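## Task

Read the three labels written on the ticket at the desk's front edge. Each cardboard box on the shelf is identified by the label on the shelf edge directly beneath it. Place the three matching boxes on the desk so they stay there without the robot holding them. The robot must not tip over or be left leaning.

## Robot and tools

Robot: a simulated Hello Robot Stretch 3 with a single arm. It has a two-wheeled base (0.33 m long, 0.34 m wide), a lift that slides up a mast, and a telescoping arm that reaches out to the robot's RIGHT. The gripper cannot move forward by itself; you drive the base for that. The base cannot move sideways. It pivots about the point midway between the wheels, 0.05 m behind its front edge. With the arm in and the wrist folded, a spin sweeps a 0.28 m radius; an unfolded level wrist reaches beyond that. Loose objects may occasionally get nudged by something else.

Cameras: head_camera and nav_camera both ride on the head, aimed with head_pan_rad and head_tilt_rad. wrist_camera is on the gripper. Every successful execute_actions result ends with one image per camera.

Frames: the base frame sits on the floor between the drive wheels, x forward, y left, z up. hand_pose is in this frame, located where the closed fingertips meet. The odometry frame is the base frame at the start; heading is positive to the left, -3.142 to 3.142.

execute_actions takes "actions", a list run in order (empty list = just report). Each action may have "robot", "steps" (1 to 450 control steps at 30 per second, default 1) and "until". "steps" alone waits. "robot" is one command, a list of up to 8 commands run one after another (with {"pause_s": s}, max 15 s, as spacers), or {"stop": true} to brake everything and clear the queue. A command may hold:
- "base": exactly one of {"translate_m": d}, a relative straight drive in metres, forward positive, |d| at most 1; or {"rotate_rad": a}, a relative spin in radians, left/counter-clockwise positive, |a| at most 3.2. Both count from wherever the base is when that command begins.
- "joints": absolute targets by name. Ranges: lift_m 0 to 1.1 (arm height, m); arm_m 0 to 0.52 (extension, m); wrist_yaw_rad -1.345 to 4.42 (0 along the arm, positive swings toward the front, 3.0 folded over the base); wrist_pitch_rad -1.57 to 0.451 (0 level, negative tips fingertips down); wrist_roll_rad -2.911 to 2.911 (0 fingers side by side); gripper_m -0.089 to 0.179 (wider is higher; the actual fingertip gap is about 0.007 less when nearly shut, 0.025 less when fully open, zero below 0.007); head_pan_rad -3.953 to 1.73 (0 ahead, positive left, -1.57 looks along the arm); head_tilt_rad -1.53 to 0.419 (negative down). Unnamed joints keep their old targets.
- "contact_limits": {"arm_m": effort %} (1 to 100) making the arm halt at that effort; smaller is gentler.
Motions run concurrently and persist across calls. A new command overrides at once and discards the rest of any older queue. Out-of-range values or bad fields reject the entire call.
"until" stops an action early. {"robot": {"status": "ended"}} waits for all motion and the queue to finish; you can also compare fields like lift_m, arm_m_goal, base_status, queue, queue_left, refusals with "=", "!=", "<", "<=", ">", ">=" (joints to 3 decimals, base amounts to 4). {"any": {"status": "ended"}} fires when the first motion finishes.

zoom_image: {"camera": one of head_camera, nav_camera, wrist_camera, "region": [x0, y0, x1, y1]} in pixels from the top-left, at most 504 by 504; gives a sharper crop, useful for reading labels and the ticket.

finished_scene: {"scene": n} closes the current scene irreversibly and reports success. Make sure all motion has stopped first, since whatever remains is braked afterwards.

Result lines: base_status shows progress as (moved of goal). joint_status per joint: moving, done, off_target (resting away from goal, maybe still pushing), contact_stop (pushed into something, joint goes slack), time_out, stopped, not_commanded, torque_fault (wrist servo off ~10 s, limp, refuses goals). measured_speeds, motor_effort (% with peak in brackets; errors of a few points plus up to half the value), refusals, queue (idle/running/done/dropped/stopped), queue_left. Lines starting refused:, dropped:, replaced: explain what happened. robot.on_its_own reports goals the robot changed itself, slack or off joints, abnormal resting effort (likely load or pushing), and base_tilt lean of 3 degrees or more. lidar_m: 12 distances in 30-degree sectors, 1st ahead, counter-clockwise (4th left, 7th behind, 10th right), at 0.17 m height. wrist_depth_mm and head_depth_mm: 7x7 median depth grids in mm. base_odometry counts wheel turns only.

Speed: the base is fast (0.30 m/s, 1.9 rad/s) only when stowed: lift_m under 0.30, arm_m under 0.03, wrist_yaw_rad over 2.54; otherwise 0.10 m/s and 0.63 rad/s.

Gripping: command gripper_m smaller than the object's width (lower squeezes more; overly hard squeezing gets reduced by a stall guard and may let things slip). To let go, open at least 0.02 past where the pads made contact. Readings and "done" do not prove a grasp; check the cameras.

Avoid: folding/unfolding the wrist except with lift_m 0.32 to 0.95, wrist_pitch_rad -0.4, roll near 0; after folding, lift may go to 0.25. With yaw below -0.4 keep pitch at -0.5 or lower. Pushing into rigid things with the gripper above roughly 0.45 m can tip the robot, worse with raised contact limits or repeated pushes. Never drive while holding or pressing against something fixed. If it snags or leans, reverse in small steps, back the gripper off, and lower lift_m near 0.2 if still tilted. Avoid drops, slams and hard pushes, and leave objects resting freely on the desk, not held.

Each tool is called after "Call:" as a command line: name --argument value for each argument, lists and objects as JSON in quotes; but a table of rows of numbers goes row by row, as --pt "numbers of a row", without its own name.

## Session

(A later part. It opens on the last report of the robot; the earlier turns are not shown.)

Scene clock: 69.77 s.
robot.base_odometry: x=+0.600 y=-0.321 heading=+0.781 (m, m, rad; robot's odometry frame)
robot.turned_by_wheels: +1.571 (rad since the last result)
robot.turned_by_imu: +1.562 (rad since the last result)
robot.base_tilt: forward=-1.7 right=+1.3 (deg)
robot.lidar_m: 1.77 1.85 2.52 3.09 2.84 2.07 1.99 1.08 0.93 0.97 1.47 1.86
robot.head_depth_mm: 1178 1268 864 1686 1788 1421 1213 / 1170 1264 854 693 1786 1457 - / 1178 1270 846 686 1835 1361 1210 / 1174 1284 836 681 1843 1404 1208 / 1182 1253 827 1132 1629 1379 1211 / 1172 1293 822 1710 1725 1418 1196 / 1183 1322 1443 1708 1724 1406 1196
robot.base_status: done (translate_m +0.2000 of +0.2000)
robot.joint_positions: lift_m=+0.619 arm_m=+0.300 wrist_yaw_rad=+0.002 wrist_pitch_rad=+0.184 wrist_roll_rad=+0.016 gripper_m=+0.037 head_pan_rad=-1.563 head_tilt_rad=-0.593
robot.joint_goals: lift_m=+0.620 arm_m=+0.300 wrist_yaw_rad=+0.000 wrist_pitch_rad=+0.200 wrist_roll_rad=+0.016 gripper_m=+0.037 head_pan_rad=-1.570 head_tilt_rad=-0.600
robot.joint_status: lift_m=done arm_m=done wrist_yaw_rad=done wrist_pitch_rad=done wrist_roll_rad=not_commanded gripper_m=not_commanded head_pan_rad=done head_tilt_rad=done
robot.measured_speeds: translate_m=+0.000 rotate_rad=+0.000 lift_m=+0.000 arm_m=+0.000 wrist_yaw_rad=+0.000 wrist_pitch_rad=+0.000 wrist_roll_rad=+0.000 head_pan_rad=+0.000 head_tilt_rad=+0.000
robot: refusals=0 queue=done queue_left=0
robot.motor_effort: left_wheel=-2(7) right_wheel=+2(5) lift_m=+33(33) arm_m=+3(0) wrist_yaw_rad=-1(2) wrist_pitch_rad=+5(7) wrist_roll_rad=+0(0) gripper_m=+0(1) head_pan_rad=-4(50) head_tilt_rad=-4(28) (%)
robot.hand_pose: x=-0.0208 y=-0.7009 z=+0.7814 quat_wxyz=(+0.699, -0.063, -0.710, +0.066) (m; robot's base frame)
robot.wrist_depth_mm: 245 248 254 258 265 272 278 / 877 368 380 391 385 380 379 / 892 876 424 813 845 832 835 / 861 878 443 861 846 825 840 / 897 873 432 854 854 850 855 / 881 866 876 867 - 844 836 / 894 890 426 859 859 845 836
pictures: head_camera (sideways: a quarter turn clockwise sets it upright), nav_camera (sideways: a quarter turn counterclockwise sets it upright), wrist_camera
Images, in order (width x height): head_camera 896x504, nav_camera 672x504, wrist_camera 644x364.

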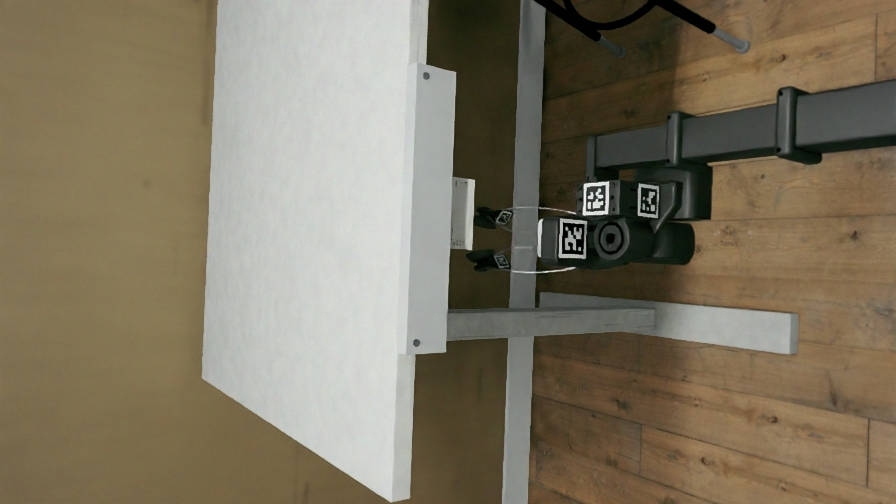

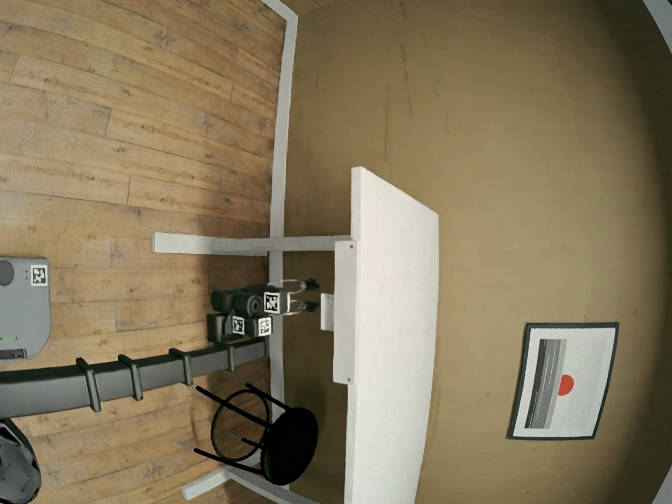

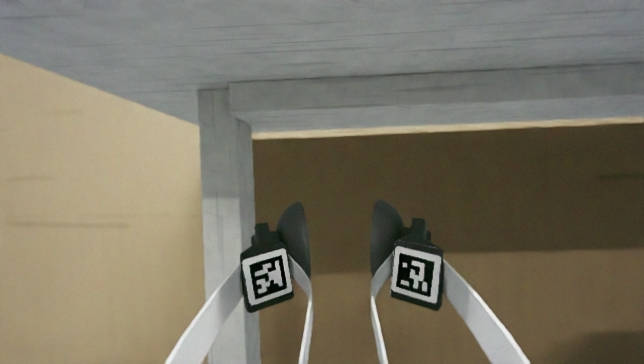

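Call:
zoom_image --camera "head_camera" --region '[420,165,510,260]'

Call:
execute_actions --actions '[{"robot":{"joints":{"arm_m":0.19,"lift_m":0.64}},"steps":150,"until":{"robot":{"status":"ended"}}}]'

Region (420, 165, 510, 260) of head_camera's 896x504 image, scaled by 5.305, with more detail than that image has; it fills the left 477 columns of this view, and the rest is white.

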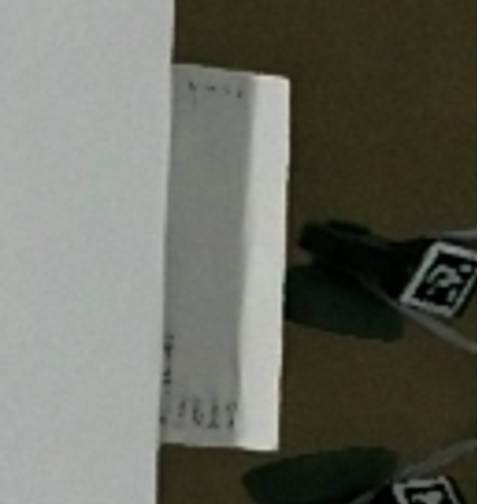

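Scene clock: 74.27 s.
robot.base_odometry: x=+0.600 y=-0.321 heading=+0.781 (m, m, rad; robot's odometry frame)
robot.turned_by_wheels: +0.000 (rad since the last result)
robot.turned_by_imu: +0.001 (rad since the last result)
robot.base_tilt: forward=-1.7 right=+1.3 (deg)
robot.lidar_m: 1.77 1.86 2.53 3.08 2.83 2.06 1.98 1.08 0.93 0.97 1.47 1.86
robot.head_depth_mm: 1178 1266 864 1705 1763 1413 1222 / 1171 1262 856 692 1765 1484 - / 1176 1270 843 687 1766 - 1181 / 1173 1272 836 681 1769 - 1211 / 1177 1255 829 1134 1643 1389 1199 / 1182 1295 822 1707 1730 1417 1198 / 1179 1317 1434 1704 1726 1408 1194
robot.base_status: done (translate_m +0.2000 of +0.2000)
robot.joint_positions: lift_m=+0.639 arm_m=+0.190 wrist_yaw_rad=+0.002 wrist_pitch_rad=+0.184 wrist_roll_rad=+0.016 gripper_m=+0.037 head_pan_rad=-1.563 head_tilt_rad=-0.593
robot.joint_goals: lift_m=+0.640 arm_m=+0.190 wrist_yaw_rad=+0.000 wrist_pitch_rad=+0.200 wrist_roll_rad=+0.016 gripper_m=+0.037 head_pan_rad=-1.570 head_tilt_rad=-0.600
robot.joint_status: lift_m=done arm_m=done wrist_yaw_rad=done wrist_pitch_rad=done wrist_roll_rad=not_commanded gripper_m=not_commanded head_pan_rad=done head_tilt_rad=done
robot.measured_speeds: translate_m=+0.000 rotate_rad=+0.000 lift_m=+0.000 arm_m=+0.000 wrist_yaw_rad=+0.000 wrist_pitch_rad=+0.000 wrist_roll_rad=+0.000 head_pan_rad=+0.000 head_tilt_rad=+0.000
robot: refusals=0 queue=done queue_left=0
robot.motor_effort: left_wheel=-2(3) right_wheel=+1(2) lift_m=+31(34) arm_m=-4(3) wrist_yaw_rad=-1(1) wrist_pitch_rad=+5(5) wrist_roll_rad=+0(0) gripper_m=+1(0) head_pan_rad=-4(4) head_tilt_rad=-4(4) (%)
robot.hand_pose: x=-0.0208 y=-0.5917 z=+0.8014 quat_wxyz=(+0.699, -0.063, -0.710, +0.066) (m; robot's base frame)
robot.wrist_depth_mm: 203 177 175 173 173 170 168 / 299 305 314 182 181 349 362 / - - 531 504 495 489 525 / - - 985 959 934 933 930 / - - - 966 928 931 934 / - - - 981 - 941 941 / - - 568 - 946 960 935
pictures: head_camera (sideways: a quarter turn clockwise sets it upright), nav_camera (sideways: a quarter turn counterclockwise sets it upright), wrist_camera
Images, in order (width x height): head_camera 896x504, nav_camera 672x504, wrist_camera 644x364.

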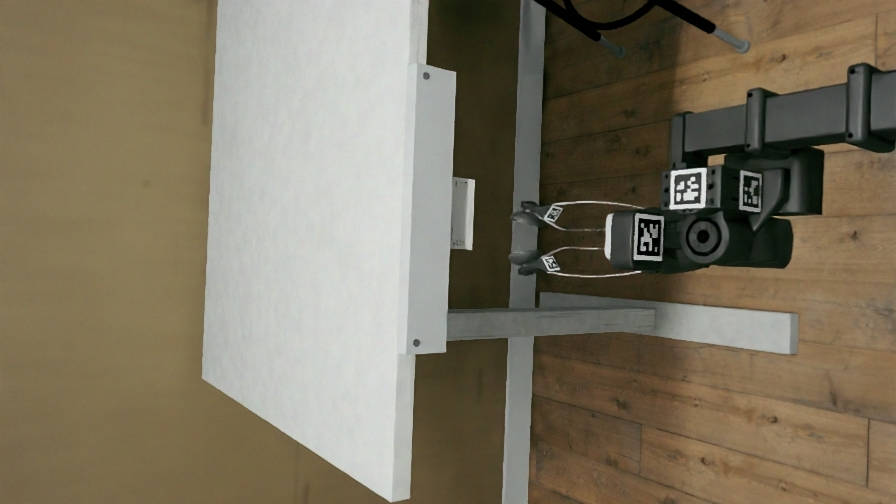

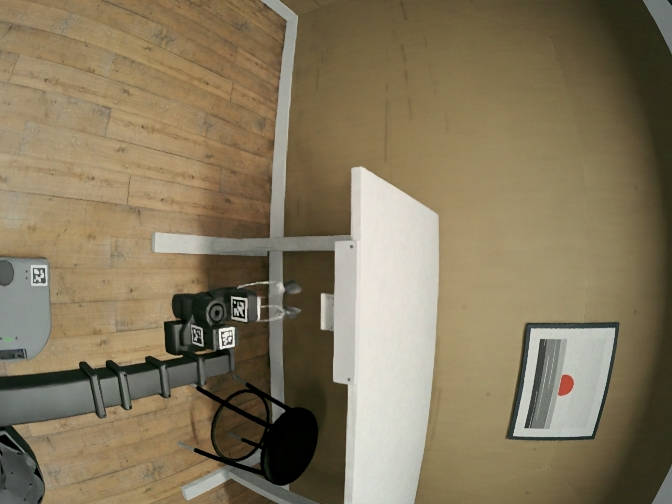

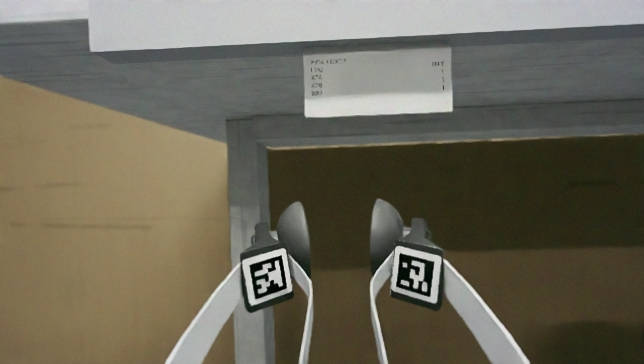

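Tiny text; closer.

Call:
execute_actions --actions '[{"robot":{"joints":{"arm_m":0.28,"lift_m":0.665}},"steps":150,"until":{"robot":{"status":"ended"}}}]'

Call:
zoom_image --camera "wrist_camera" --region '[240,0,440,150]'

Scene clock: 79.83 s.
robot.base_odometry: x=+0.600 y=-0.321 heading=+0.781 (m, m, rad; robot's odometry frame)
robot.turned_by_wheels: +0.000 (rad since the last result)
robot.turned_by_imu: +0.001 (rad since the last result)
robot.base_tilt: forward=-1.7 right=+1.3 (deg)
robot.lidar_m: 1.77 1.85 2.54 3.10 2.83 2.06 1.99 1.08 0.93 0.97 1.47 1.86
robot.head_depth_mm: 1173 1264 863 1698 1777 1409 1213 / 1173 1269 853 694 1836 1484 - / 1182 1264 845 687 1836 1366 1213 / 1182 1272 838 680 1743 1398 1205 / 1179 1251 826 1133 1638 1386 1203 / 1185 1290 816 1724 1740 1416 1202 / 1184 1315 1439 1693 1717 1409 1192
robot.base_status: done (translate_m +0.2000 of +0.2000)
robot.joint_positions: lift_m=+0.664 arm_m=+0.280 wrist_yaw_rad=+0.002 wrist_pitch_rad=+0.184 wrist_roll_rad=+0.016 gripper_m=+0.037 head_pan_rad=-1.563 head_tilt_rad=-0.593
robot.joint_goals: lift_m=+0.665 arm_m=+0.280 wrist_yaw_rad=+0.000 wrist_pitch_rad=+0.200 wrist_roll_rad=+0.016 gripper_m=+0.037 head_pan_rad=-1.570 head_tilt_rad=-0.600
robot.joint_status: lift_m=done arm_m=done wrist_yaw_rad=done wrist_pitch_rad=done wrist_roll_rad=not_commanded gripper_m=not_commanded head_pan_rad=done head_tilt_rad=done
robot.measured_speeds: translate_m=+0.000 rotate_rad=+0.000 lift_m=+0.000 arm_m=+0.000 wrist_yaw_rad=+0.000 wrist_pitch_rad=+0.000 wrist_roll_rad=+0.000 head_pan_rad=+0.000 head_tilt_rad=+0.000
robot: refusals=0 queue=done queue_left=0
robot.motor_effort: left_wheel=-3(3) right_wheel=+1(2) lift_m=+33(32) arm_m=+3(6) wrist_yaw_rad=-1(0) wrist_pitch_rad=+5(5) wrist_roll_rad=+0(0) gripper_m=+1(0) head_pan_rad=-3(3) head_tilt_rad=-3(4) (%)
robot.hand_pose: x=-0.0208 y=-0.6809 z=+0.8264 quat_wxyz=(+0.699, -0.063, -0.710, +0.066) (m; robot's base frame)
robot.wrist_depth_mm: 104 98 100 94 93 92 170 / 223 228 237 94 93 93 267 / 899 458 417 95 94 93 402 / 909 887 518 883 855 866 849 / 909 893 475 870 869 873 862 / 914 894 894 889 - 867 849 / 900 920 451 892 878 860 848
pictures: head_camera (sideways: a quarter turn clockwise sets it upright), nav_camera (sideways: a quarter turn counterclockwise sets it upright), wrist_camera
Images, in order (width x height): head_camera 896x504, nav_camera 672x504, wrist_camera 644x364.

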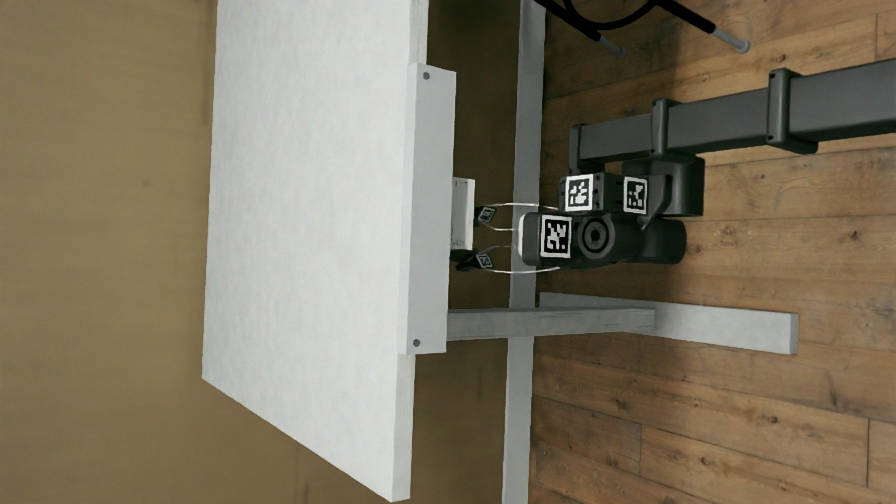

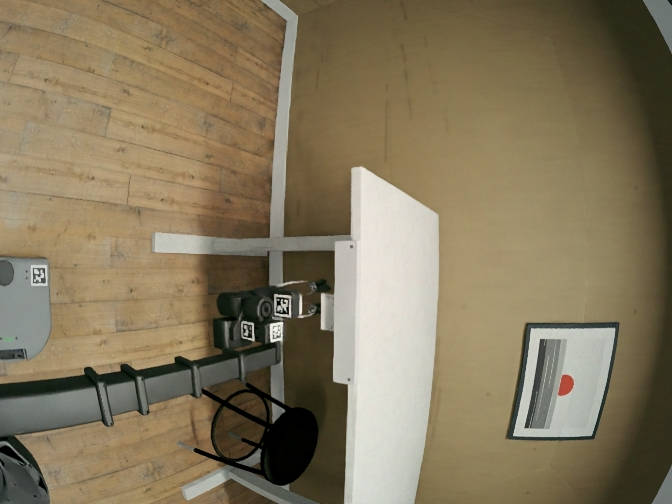

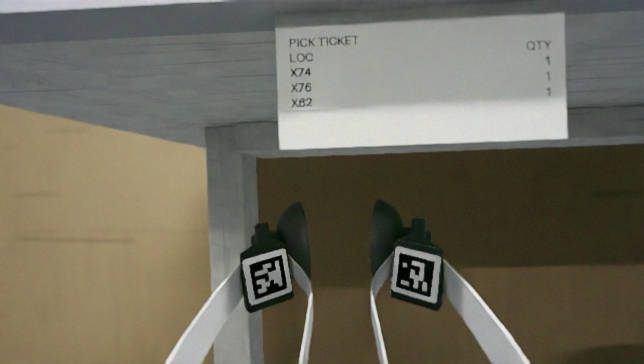

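Region (240, 0, 440, 150) of wrist_camera's 644x364 image, scaled by 2.520; it fills the top 378 rows of this view, and the rest is white.

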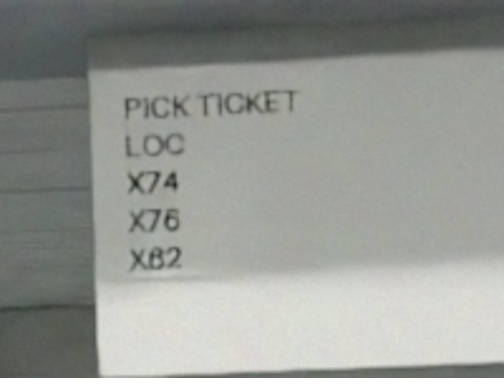

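Call:
execute_actions --actions '[{"robot":[{"joints":{"arm_m":0.0,"wrist_pitch_rad":-0.4}},{"joints":{"wrist_yaw_rad":2.9,"lift_m":0.35,"head_pan_rad":-0.3,"head_tilt_rad":-0.5},"base":{"rotate_rad":1.58}},{"joints":{"lift_m":0.27},"base":{"translate_m":1}},{"base":{"translate_m":0.5}}],"steps":450,"until":{"robot":{"status":"ended"}}},{"steps":300,"until":{"robot":{"status":"ended"}}}]'

Call:
execute_actions --actions '[{"robot":{"joints":{"head_pan_rad":0.55}},"steps":150,"until":{"robot":{"status":"ended"}}}]'

Scene clock: 99.57 s.
robot.base_odometry: x=-0.466 y=+0.735 heading=+2.361 (m, m, rad; robot's odometry frame)
robot.turned_by_wheels: +1.580 (rad since the last result)
robot.turned_by_imu: +1.572 (rad since the last result)
robot.base_tilt: forward=-1.6 right=+1.3 (deg)
robot.lidar_m: 1.60 1.66 2.07 1.99 2.07 2.36 2.46 2.52 1.85 1.78 1.65 1.89
robot.head_depth_mm: 1690 1788 2022 2471 1943 1551 1285 / 1698 1856 2081 2209 1916 1542 1275 / 1659 1791 2019 2174 1933 1524 1267 / 1588 1741 1957 2156 1913 1524 1257 / 1520 1682 1853 2093 1924 1516 1245 / 1550 1688 1854 2069 1900 1507 1250 / 1508 1628 1784 2005 1868 1500 1247
robot.base_status: done (translate_m +0.5000 of +0.5000)
robot.joint_positions: lift_m=+0.271 arm_m=+0.003 wrist_yaw_rad=+2.897 wrist_pitch_rad=-0.414 wrist_roll_rad=+0.016 gripper_m=+0.037 head_pan_rad=-0.307 head_tilt_rad=-0.506
robot.joint_goals: lift_m=+0.270 arm_m=+0.000 wrist_yaw_rad=+2.900 wrist_pitch_rad=-0.400 wrist_roll_rad=+0.016 gripper_m=+0.037 head_pan_rad=-0.300 head_tilt_rad=-0.500
robot.joint_status: lift_m=done arm_m=done wrist_yaw_rad=done wrist_pitch_rad=done wrist_roll_rad=not_commanded gripper_m=not_commanded head_pan_rad=done head_tilt_rad=done
robot.measured_speeds: translate_m=+0.000 rotate_rad=+0.000 lift_m=+0.000 arm_m=+0.000 wrist_yaw_rad=+0.000 wrist_pitch_rad=+0.000 wrist_roll_rad=+0.000 head_pan_rad=+0.000 head_tilt_rad=+0.000
robot: refusals=0 queue=done queue_left=0
robot.motor_effort: left_wheel=-3(6) right_wheel=+1(5) lift_m=+13(34) arm_m=-4(3) wrist_yaw_rad=+2(4) wrist_pitch_rad=+4(5) wrist_roll_rad=+0(0) gripper_m=+1(1) head_pan_rad=+4(51) head_tilt_rad=+3(12) (%)
robot.hand_pose: x=+0.0332 y=+0.0706 z=+0.2842 quat_wxyz=(+0.229, +0.710, +0.058, +0.664) (m; robot's base frame)
robot.wrist_depth_mm: - - - - - - - / - - - - - - - / - - 887 878 837 791 779 / 745 - 701 670 660 647 632 / 599 - 595 560 563 536 519 / 506 501 - 484 - 461 452 / 451 - - - 407 399 394
pictures: head_camera (sideways: a quarter turn clockwise sets it upright), nav_camera (sideways: a quarter turn counterclockwise sets it upright), wrist_camera
Images, in order (width x height): head_camera 896x504, nav_camera 672x504, wrist_camera 644x364.

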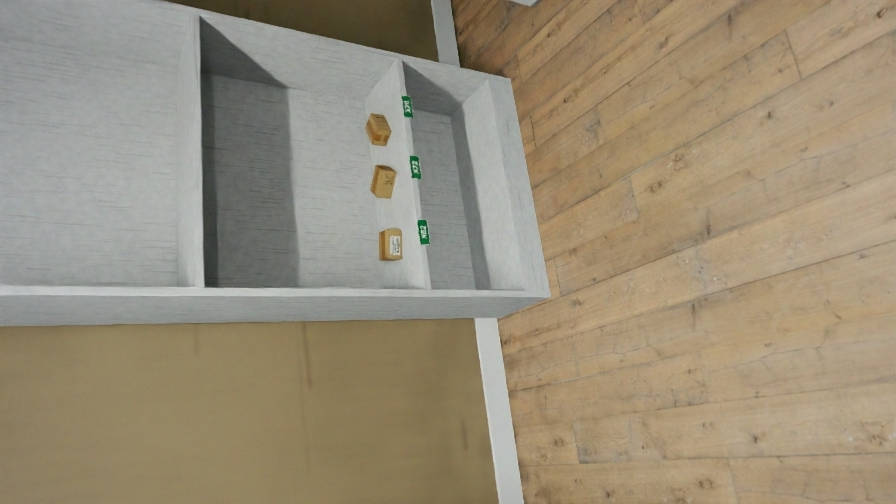

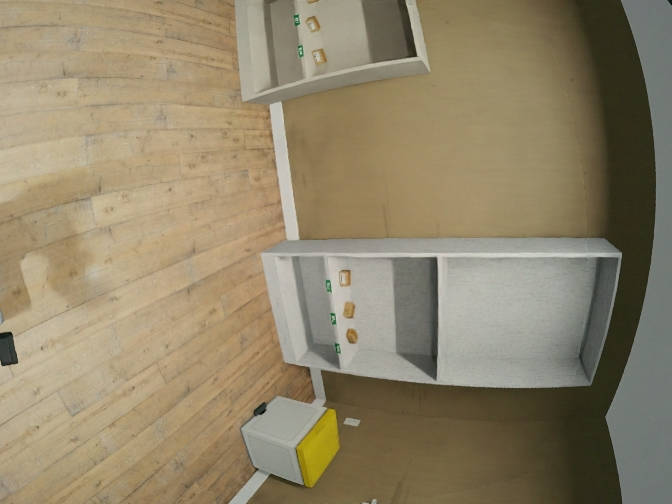

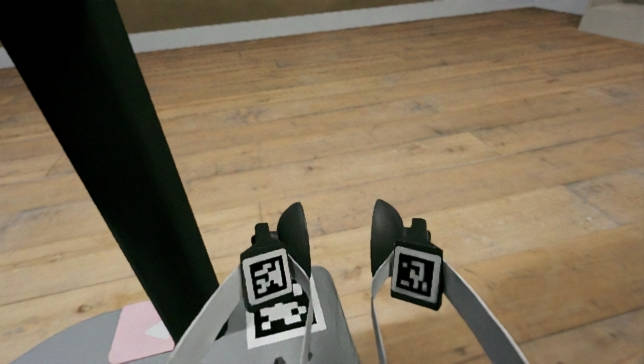

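Scene clock: 100.60 s.
robot.base_odometry: x=-0.466 y=+0.735 heading=+2.361 (m, m, rad; robot's odometry frame)
robot.turned_by_wheels: +0.000 (rad since the last result)
robot.turned_by_imu: +0.000 (rad since the last result)
robot.base_tilt: forward=-1.7 right=+1.2 (deg)
robot.lidar_m: 1.60 1.66 2.07 1.99 2.07 2.36 2.46 2.52 1.86 1.78 1.65 1.89
robot.head_depth_mm: 1553 1655 1815 1974 1966 1551 1271 / 1625 1725 1840 2061 1947 1546 1269 / 1720 1832 2014 2118 1931 1531 1264 / 1836 1941 2134 2273 1893 1519 1259 / 1943 2056 2190 2342 1891 1510 1259 / 2075 2306 2569 2522 1899 1506 1249 / 2166 2337 2537 2515 1872 1498 1248
robot.base_status: done (translate_m +0.5000 of +0.5000)
robot.joint_positions: lift_m=+0.271 arm_m=+0.003 wrist_yaw_rad=+2.897 wrist_pitch_rad=-0.414 wrist_roll_rad=+0.016 gripper_m=+0.037 head_pan_rad=+0.543 head_tilt_rad=-0.506
robot.joint_goals: lift_m=+0.270 arm_m=+0.000 wrist_yaw_rad=+2.900 wrist_pitch_rad=-0.400 wrist_roll_rad=+0.016 gripper_m=+0.037 head_pan_rad=+0.550 head_tilt_rad=-0.500
robot.joint_status: lift_m=done arm_m=done wrist_yaw_rad=done wrist_pitch_rad=done wrist_roll_rad=not_commanded gripper_m=not_commanded head_pan_rad=done head_tilt_rad=done
robot.measured_speeds: translate_m=+0.000 rotate_rad=+0.000 lift_m=+0.000 arm_m=+0.000 wrist_yaw_rad=+0.000 wrist_pitch_rad=+0.000 wrist_roll_rad=+0.000 head_pan_rad=+0.000 head_tilt_rad=+0.000
robot: refusals=0 queue=done queue_left=0
robot.motor_effort: left_wheel=-3(3) right_wheel=+2(1) lift_m=+13(14) arm_m=-3(3) wrist_yaw_rad=+2(2) wrist_pitch_rad=+4(4) wrist_roll_rad=+0(0) gripper_m=+1(0) head_pan_rad=+4(48) head_tilt_rad=+3(3) (%)
robot.hand_pose: x=+0.0332 y=+0.0706 z=+0.2842 quat_wxyz=(+0.229, +0.710, +0.058, +0.664) (m; robot's base frame)
robot.wrist_depth_mm: - - - - - - - / - - - - - - - / - - 878 861 838 815 772 / 741 - 693 688 660 639 630 / 600 - 585 557 558 531 520 / 506 499 - 480 - 460 451 / 451 - - - 405 399 393
pictures: head_camera (sideways: a quarter turn clockwise sets it upright), nav_camera (sideways: a quarter turn counterclockwise sets it upright), wrist_camera
Images, in order (width x height): head_camera 896x504, nav_camera 672x504, wrist_camera 644x364.

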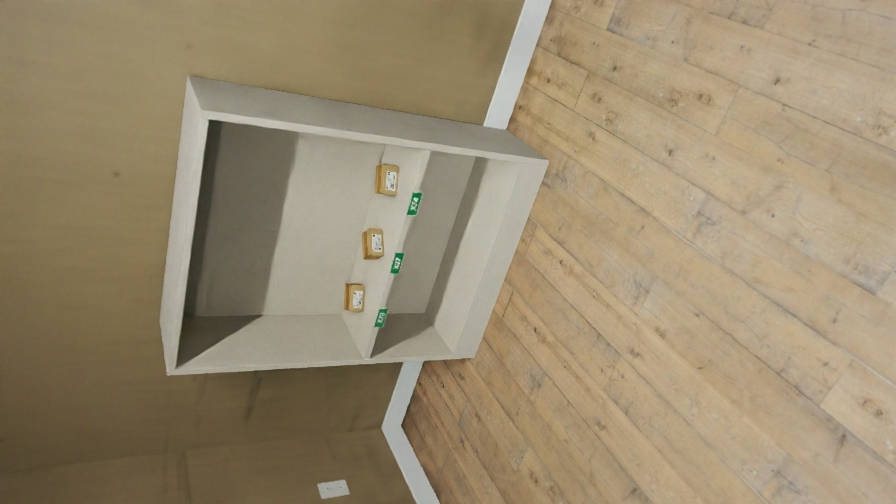

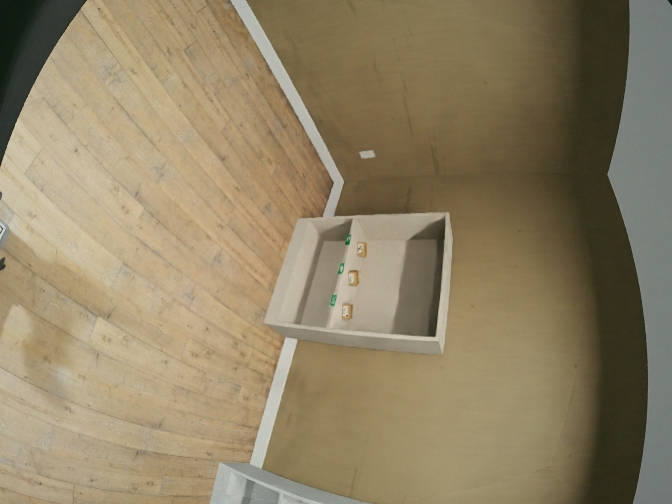

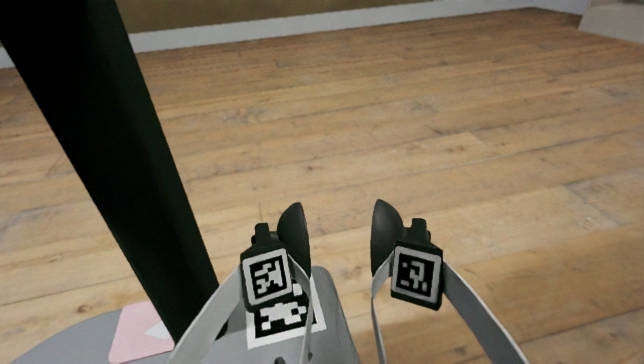

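Call:
execute_actions --actions '[{"robot":[{"base":{"translate_m":0.95}},{"base":{"rotate_rad":1.58}},{"base":{"translate_m":0.78},"joints":{"head_pan_rad":-1.57,"head_tilt_rad":-0.85,"gripper_m":0.17}},{"joints":{"lift_m":0.42}},{"joints":{"wrist_yaw_rad":0}},{"joints":{"wrist_pitch_rad":0}}],"steps":450,"until":{"robot":{"status":"ended"}}},{"steps":300,"until":{"robot":{"status":"ended"}}}]'

Scene clock: 121.60 s.
robot.base_odometry: x=-1.685 y=+0.844 heading=-2.342 (m, m, rad; robot's odometry frame)
robot.turned_by_wheels: +1.580 (rad since the last result)
robot.turned_by_imu: +1.567 (rad since the last result)
robot.base_tilt: forward=-1.7 right=+1.2 (deg)
robot.lidar_m: 1.22 1.27 1.72 3.19 3.55 2.66 2.10 1.31 0.66 0.80 0.82 1.27
robot.head_depth_mm: 635 637 1048 1334 1479 1267 1125 / 625 847 915 993 1427 1271 1141 / 621 875 1040 1101 1309 1261 1170 / 612 870 1043 1062 1331 1290 - / 608 868 1046 1068 1352 1247 1113 / 602 874 1048 1066 1335 1254 1114 / 596 871 1040 1058 1319 1248 1109
robot.base_status: done (translate_m +0.7800 of +0.7800)
robot.joint_positions: lift_m=+0.419 arm_m=+0.003 wrist_yaw_rad=+0.004 wrist_pitch_rad=-0.025 wrist_roll_rad=+0.016 gripper_m=+0.170 head_pan_rad=-1.563 head_tilt_rad=-0.840
robot.joint_goals: lift_m=+0.420 arm_m=+0.000 wrist_yaw_rad=+0.000 wrist_pitch_rad=+0.000 wrist_roll_rad=+0.016 gripper_m=+0.170 head_pan_rad=-1.570 head_tilt_rad=-0.850
robot.joint_status: lift_m=done arm_m=done wrist_yaw_rad=done wrist_pitch_rad=done wrist_roll_rad=not_commanded gripper_m=done head_pan_rad=done head_tilt_rad=done
robot.measured_speeds: translate_m=+0.000 rotate_rad=+0.000 lift_m=+0.000 arm_m=+0.000 wrist_yaw_rad=+0.000 wrist_pitch_rad=+0.000 wrist_roll_rad=+0.000 head_pan_rad=+0.000 head_tilt_rad=+0.000
robot: refusals=0 queue=done queue_left=0
robot.motor_effort: left_wheel=-3(9) right_wheel=+1(7) lift_m=+34(35) arm_m=-3(4) wrist_yaw_rad=-2(3) wrist_pitch_rad=+8(6) wrist_roll_rad=+0(0) gripper_m=+0(83) head_pan_rad=-4(49) head_tilt_rad=-4(28) (%)
robot.hand_pose: x=-0.0205 y=-0.4032 z=+0.5278 quat_wxyz=(+0.702, +0.010, -0.713, -0.008) (m; robot's base frame)
robot.wrist_depth_mm: 579 577 575 573 569 389 596 / 595 595 593 591 592 389 621 / 615 612 620 615 603 428 638 / 519 633 490 502 509 436 654 / 437 424 405 393 415 385 676 / 650 - 672 686 672 448 - / 626 704 700 701 668 493 715
pictures: head_camera (sideways: a quarter turn clockwise sets it upright), nav_camera (sideways: a quarter turn counterclockwise sets it upright), wrist_camera
Images, in order (width x height): head_camera 896x504, nav_camera 672x504, wrist_camera 644x364.

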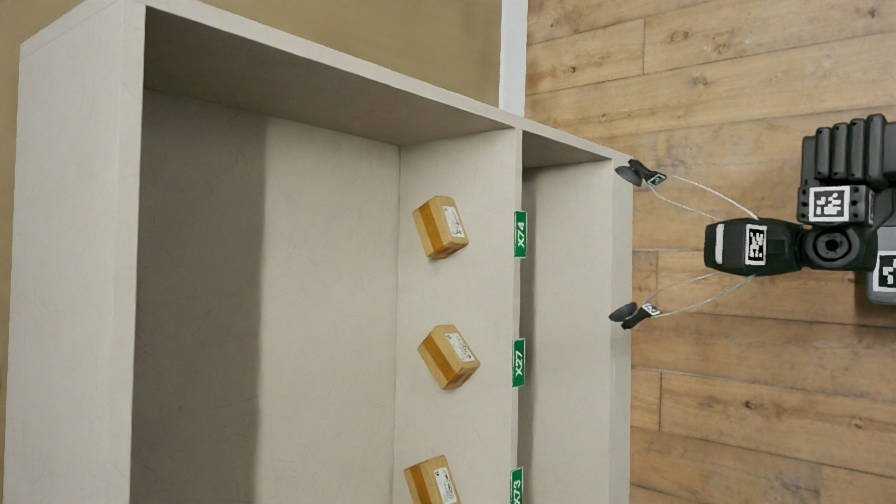

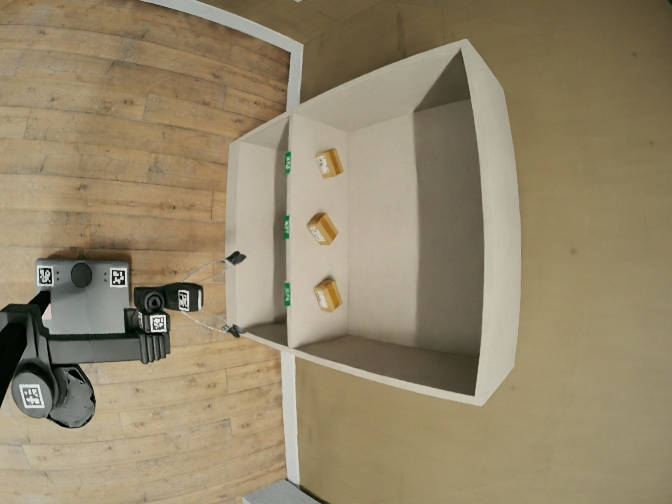

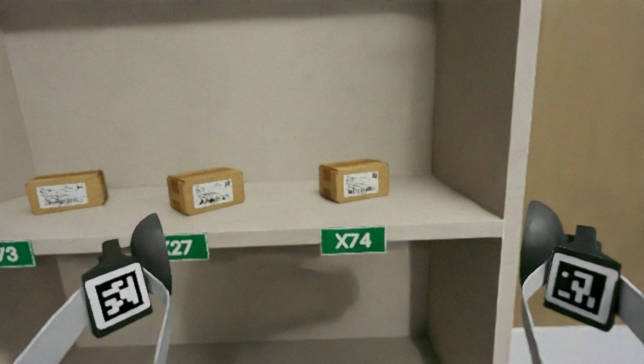

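Call:
execute_actions --actions '[{"robot":{"base":{"translate_m":-0.02},"joints":{"arm_m":0.21,"lift_m":0.41}},"steps":250,"until":{"robot":{"status":"ended"}}}]'

Scene clock: 132.07 s.
robot.base_odometry: x=-1.671 y=+0.859 heading=-2.342 (m, m, rad; robot's odometry frame)
robot.turned_by_wheels: +0.000 (rad since the last result)
robot.turned_by_imu: +0.001 (rad since the last result)
robot.base_tilt: forward=-1.7 right=+1.1 (deg)
robot.lidar_m: 1.24 1.28 1.75 3.18 3.52 2.63 2.08 1.29 0.65 0.73 0.83 1.29
robot.head_depth_mm: 707 620 1081 1347 1464 1274 1122 / 628 832 839 1013 1471 1269 1139 / 618 874 1047 1099 1312 1241 1124 / 612 871 1043 1065 1359 1238 1132 / 607 871 1039 1092 1350 1258 1111 / 601 872 1042 1058 1328 1252 1107 / 596 870 1041 1058 1337 1247 1108
robot.base_status: done (translate_m -0.0200 of -0.0200)
robot.joint_positions: lift_m=+0.411 arm_m=+0.210 wrist_yaw_rad=+0.002 wrist_pitch_rad=-0.023 wrist_roll_rad=+0.016 gripper_m=+0.170 head_pan_rad=-1.563 head_tilt_rad=-0.840
robot.joint_goals: lift_m=+0.410 arm_m=+0.210 wrist_yaw_rad=+0.000 wrist_pitch_rad=+0.000 wrist_roll_rad=+0.016 gripper_m=+0.170 head_pan_rad=-1.570 head_tilt_rad=-0.850
robot.joint_status: lift_m=done arm_m=done wrist_yaw_rad=done wrist_pitch_rad=done wrist_roll_rad=not_commanded gripper_m=done head_pan_rad=done head_tilt_rad=done
robot.measured_speeds: translate_m=+0.000 rotate_rad=+0.000 lift_m=+0.000 arm_m=+0.000 wrist_yaw_rad=+0.000 wrist_pitch_rad=+0.000 wrist_roll_rad=+0.000 head_pan_rad=+0.000 head_tilt_rad=+0.000
robot: refusals=0 queue=done queue_left=0
robot.motor_effort: left_wheel=-2(8) right_wheel=+2(2) lift_m=+13(31) arm_m=+3(3) wrist_yaw_rad=-1(1) wrist_pitch_rad=+7(8) wrist_roll_rad=+0(0) gripper_m=+1(1) head_pan_rad=-4(4) head_tilt_rad=-5(5) (%)
robot.hand_pose: x=-0.0208 y=-0.6102 z=+0.5192 quat_wxyz=(+0.702, +0.009, -0.713, -0.008) (m; robot's base frame)
robot.wrist_depth_mm: 391 394 391 388 390 312 210 / 404 402 401 403 401 316 210 / 418 416 415 413 414 318 213 / 431 428 431 419 422 326 214 / 254 279 351 276 301 304 206 / 245 - 248 243 236 231 - / 199 191 191 188 185 184 182
pictures: head_camera (sideways: a quarter turn clockwise sets it upright), nav_camera (sideways: a quarter turn counterclockwise sets it upright), wrist_camera
Images, in order (width x height): head_camera 896x504, nav_camera 672x504, wrist_camera 644x364.

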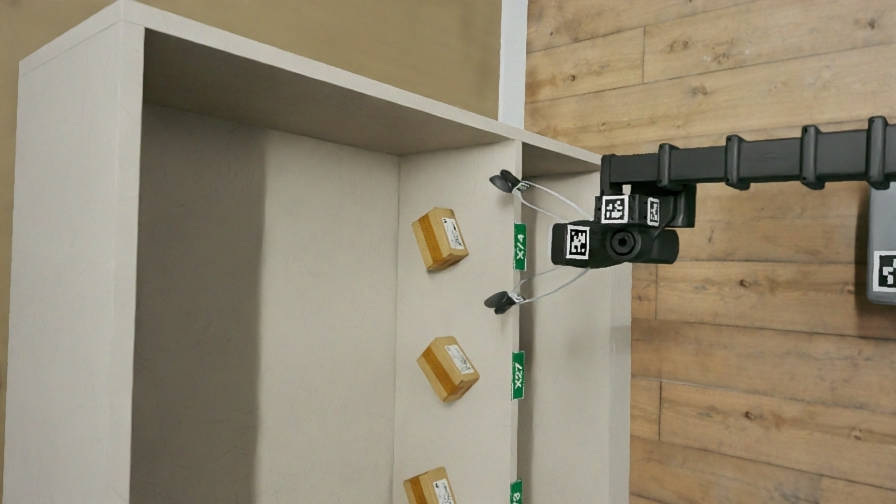

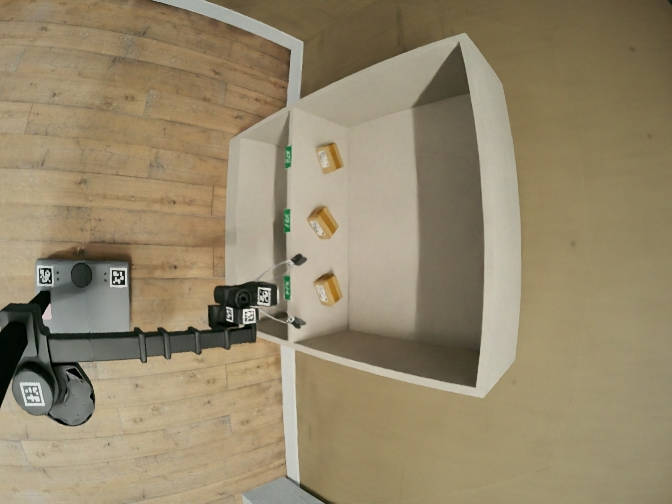

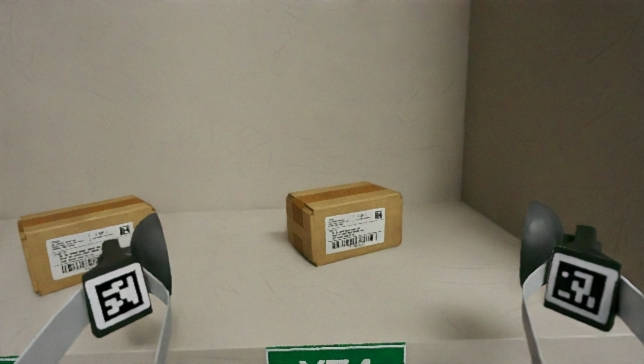

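Call:
execute_actions --actions '[{"robot":{"joints":{"arm_m":0.325,"lift_m":0.38}},"steps":250,"until":{"robot":{"status":"ended"}}}]'

Call:
execute_actions --actions '[{"robot":[{"joints":{"gripper_m":0.02}},{"joints":{"lift_m":0.44}}],"steps":250,"until":{"robot":{"status":"ended"}}}]'

Scene clock: 138.97 s.
robot.base_odometry: x=-1.671 y=+0.859 heading=-2.342 (m, m, rad; robot's odometry frame)
robot.turned_by_wheels: +0.000 (rad since the last result)
robot.turned_by_imu: +0.001 (rad since the last result)
robot.base_tilt: forward=-1.7 right=+1.3 (deg)
robot.lidar_m: 1.24 1.29 1.75 3.18 3.55 2.63 2.08 1.30 0.65 0.73 0.83 1.29
robot.head_depth_mm: 706 623 1086 1347 1469 1279 1122 / 626 834 839 1006 1458 1277 1122 / 618 873 1039 1107 1267 1285 1132 / 615 873 1049 1069 1355 1257 1131 / 607 872 1041 1065 1356 1254 1118 / 600 869 1049 1062 1326 1247 1114 / 594 871 1043 1058 1340 1248 1103
robot.base_status: done (translate_m -0.0200 of -0.0200)
robot.joint_positions: lift_m=+0.381 arm_m=+0.325 wrist_yaw_rad=+0.002 wrist_pitch_rad=-0.023 wrist_roll_rad=+0.016 gripper_m=+0.170 head_pan_rad=-1.563 head_tilt_rad=-0.840
robot.joint_goals: lift_m=+0.380 arm_m=+0.325 wrist_yaw_rad=+0.000 wrist_pitch_rad=+0.000 wrist_roll_rad=+0.016 gripper_m=+0.170 head_pan_rad=-1.570 head_tilt_rad=-0.850
robot.joint_status: lift_m=done arm_m=done wrist_yaw_rad=done wrist_pitch_rad=done wrist_roll_rad=not_commanded gripper_m=done head_pan_rad=done head_tilt_rad=done
robot.measured_speeds: translate_m=+0.000 rotate_rad=+0.000 lift_m=+0.000 arm_m=+0.000 wrist_yaw_rad=+0.000 wrist_pitch_rad=+0.000 wrist_roll_rad=+0.000 head_pan_rad=+0.000 head_tilt_rad=+0.000
robot: refusals=0 queue=done queue_left=0
robot.motor_effort: left_wheel=-3(3) right_wheel=+2(1) lift_m=+13(12) arm_m=+2(2) wrist_yaw_rad=-1(0) wrist_pitch_rad=+7(7) wrist_roll_rad=+0(0) gripper_m=+1(0) head_pan_rad=-4(4) head_tilt_rad=-5(5) (%)
robot.hand_pose: x=-0.0208 y=-0.7252 z=+0.4892 quat_wxyz=(+0.702, +0.009, -0.713, -0.008) (m; robot's base frame)
robot.wrist_depth_mm: 286 285 284 285 282 280 204 / 296 294 294 294 291 289 207 / 304 305 305 303 301 301 209 / 316 315 314 309 309 310 210 / 284 298 250 150 172 243 202 / 186 - 188 156 171 176 - / - 145 146 143 141 138 131
pictures: head_camera (sideways: a quarter turn clockwise sets it upright), nav_camera (sideways: a quarter turn counterclockwise sets it upright), wrist_camera
Images, in order (width x height): head_camera 896x504, nav_camera 672x504, wrist_camera 644x364.

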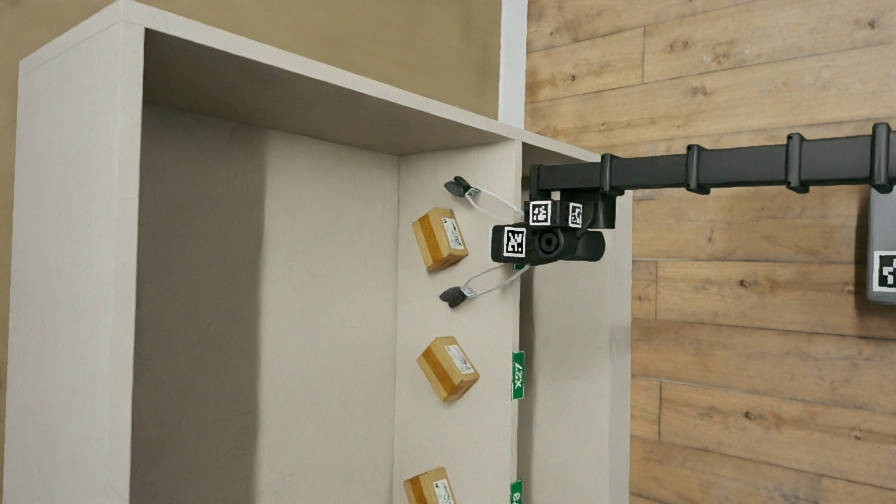

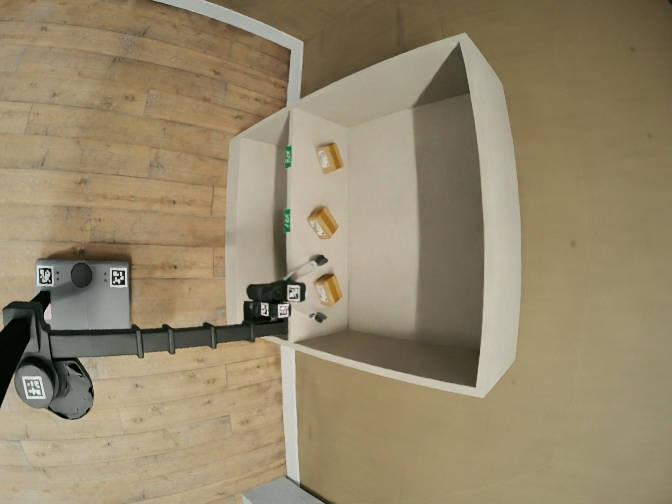

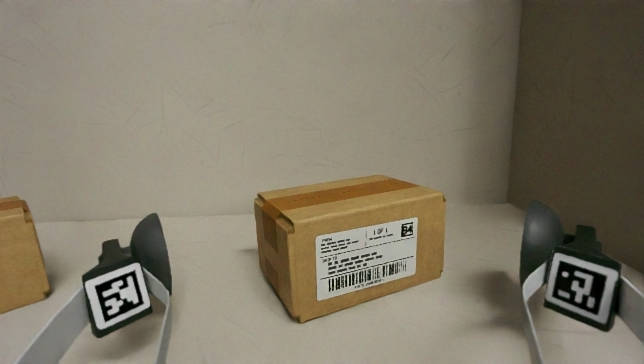

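Scene clock: 142.23 s.
robot.base_odometry: x=-1.671 y=+0.859 heading=-2.342 (m, m, rad; robot's odometry frame)
robot.turned_by_wheels: +0.000 (rad since the last result)
robot.turned_by_imu: +0.001 (rad since the last result)
robot.base_tilt: forward=-1.6 right=+1.4 (deg)
robot.lidar_m: 1.24 1.29 1.74 3.18 3.55 2.64 2.08 1.29 0.65 0.73 0.82 1.28
robot.head_depth_mm: 707 623 1083 1348 1472 1269 1122 / 627 834 836 1006 1464 1275 1119 / 618 868 1043 1100 - 1254 1124 / 612 872 1045 1090 1328 1261 1132 / 606 874 1045 1074 1354 1255 1110 / 601 871 1042 1059 1329 1248 1105 / 595 870 1033 1056 1341 1252 1105
robot.base_status: done (translate_m -0.0200 of -0.0200)
robot.joint_positions: lift_m=+0.439 arm_m=+0.325 wrist_yaw_rad=+0.001 wrist_pitch_rad=-0.023 wrist_roll_rad=+0.016 gripper_m=+0.020 head_pan_rad=-1.563 head_tilt_rad=-0.840
robot.joint_goals: lift_m=+0.440 arm_m=+0.325 wrist_yaw_rad=+0.000 wrist_pitch_rad=+0.000 wrist_roll_rad=+0.016 gripper_m=+0.020 head_pan_rad=-1.570 head_tilt_rad=-0.850
robot.joint_status: lift_m=done arm_m=done wrist_yaw_rad=done wrist_pitch_rad=done wrist_roll_rad=not_commanded gripper_m=done head_pan_rad=done head_tilt_rad=done
robot.measured_speeds: translate_m=+0.000 rotate_rad=+0.000 lift_m=+0.000 arm_m=+0.000 wrist_yaw_rad=+0.000 wrist_pitch_rad=+0.000 wrist_roll_rad=+0.000 head_pan_rad=+0.000 head_tilt_rad=+0.000
robot: refusals=0 queue=done queue_left=0
robot.motor_effort: left_wheel=-2(3) right_wheel=+1(1) lift_m=+33(32) arm_m=+3(3) wrist_yaw_rad=+0(2) wrist_pitch_rad=+7(7) wrist_roll_rad=+0(0) gripper_m=+0(82) head_pan_rad=-3(3) head_tilt_rad=-5(5) (%)
robot.hand_pose: x=-0.0211 y=-0.7252 z=+0.5482 quat_wxyz=(+0.702, +0.009, -0.713, -0.008) (m; robot's base frame)
robot.wrist_depth_mm: 284 286 284 283 284 281 204 / 294 296 294 294 294 290 207 / 305 305 306 303 304 299 209 / 315 316 314 313 313 309 210 / 328 326 326 321 324 320 212 / 318 308 305 197 236 280 213 / 190 239 233 201 215 223 205
pictures: head_camera (sideways: a quarter turn clockwise sets it upright), nav_camera (sideways: a quarter turn counterclockwise sets it upright), wrist_camera
Images, in order (width x height): head_camera 896x504, nav_camera 672x504, wrist_camera 644x364.

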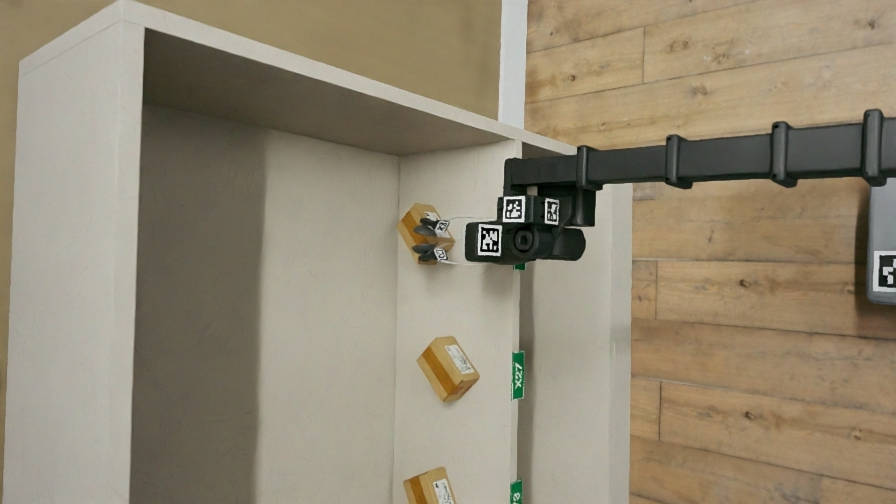

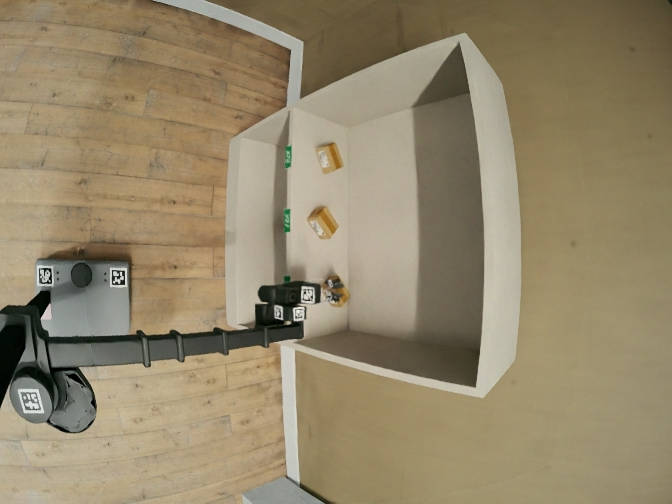

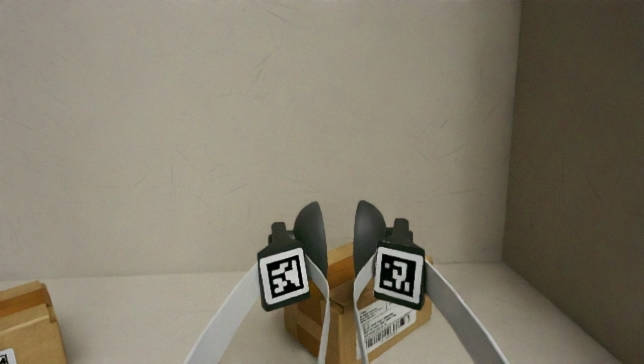

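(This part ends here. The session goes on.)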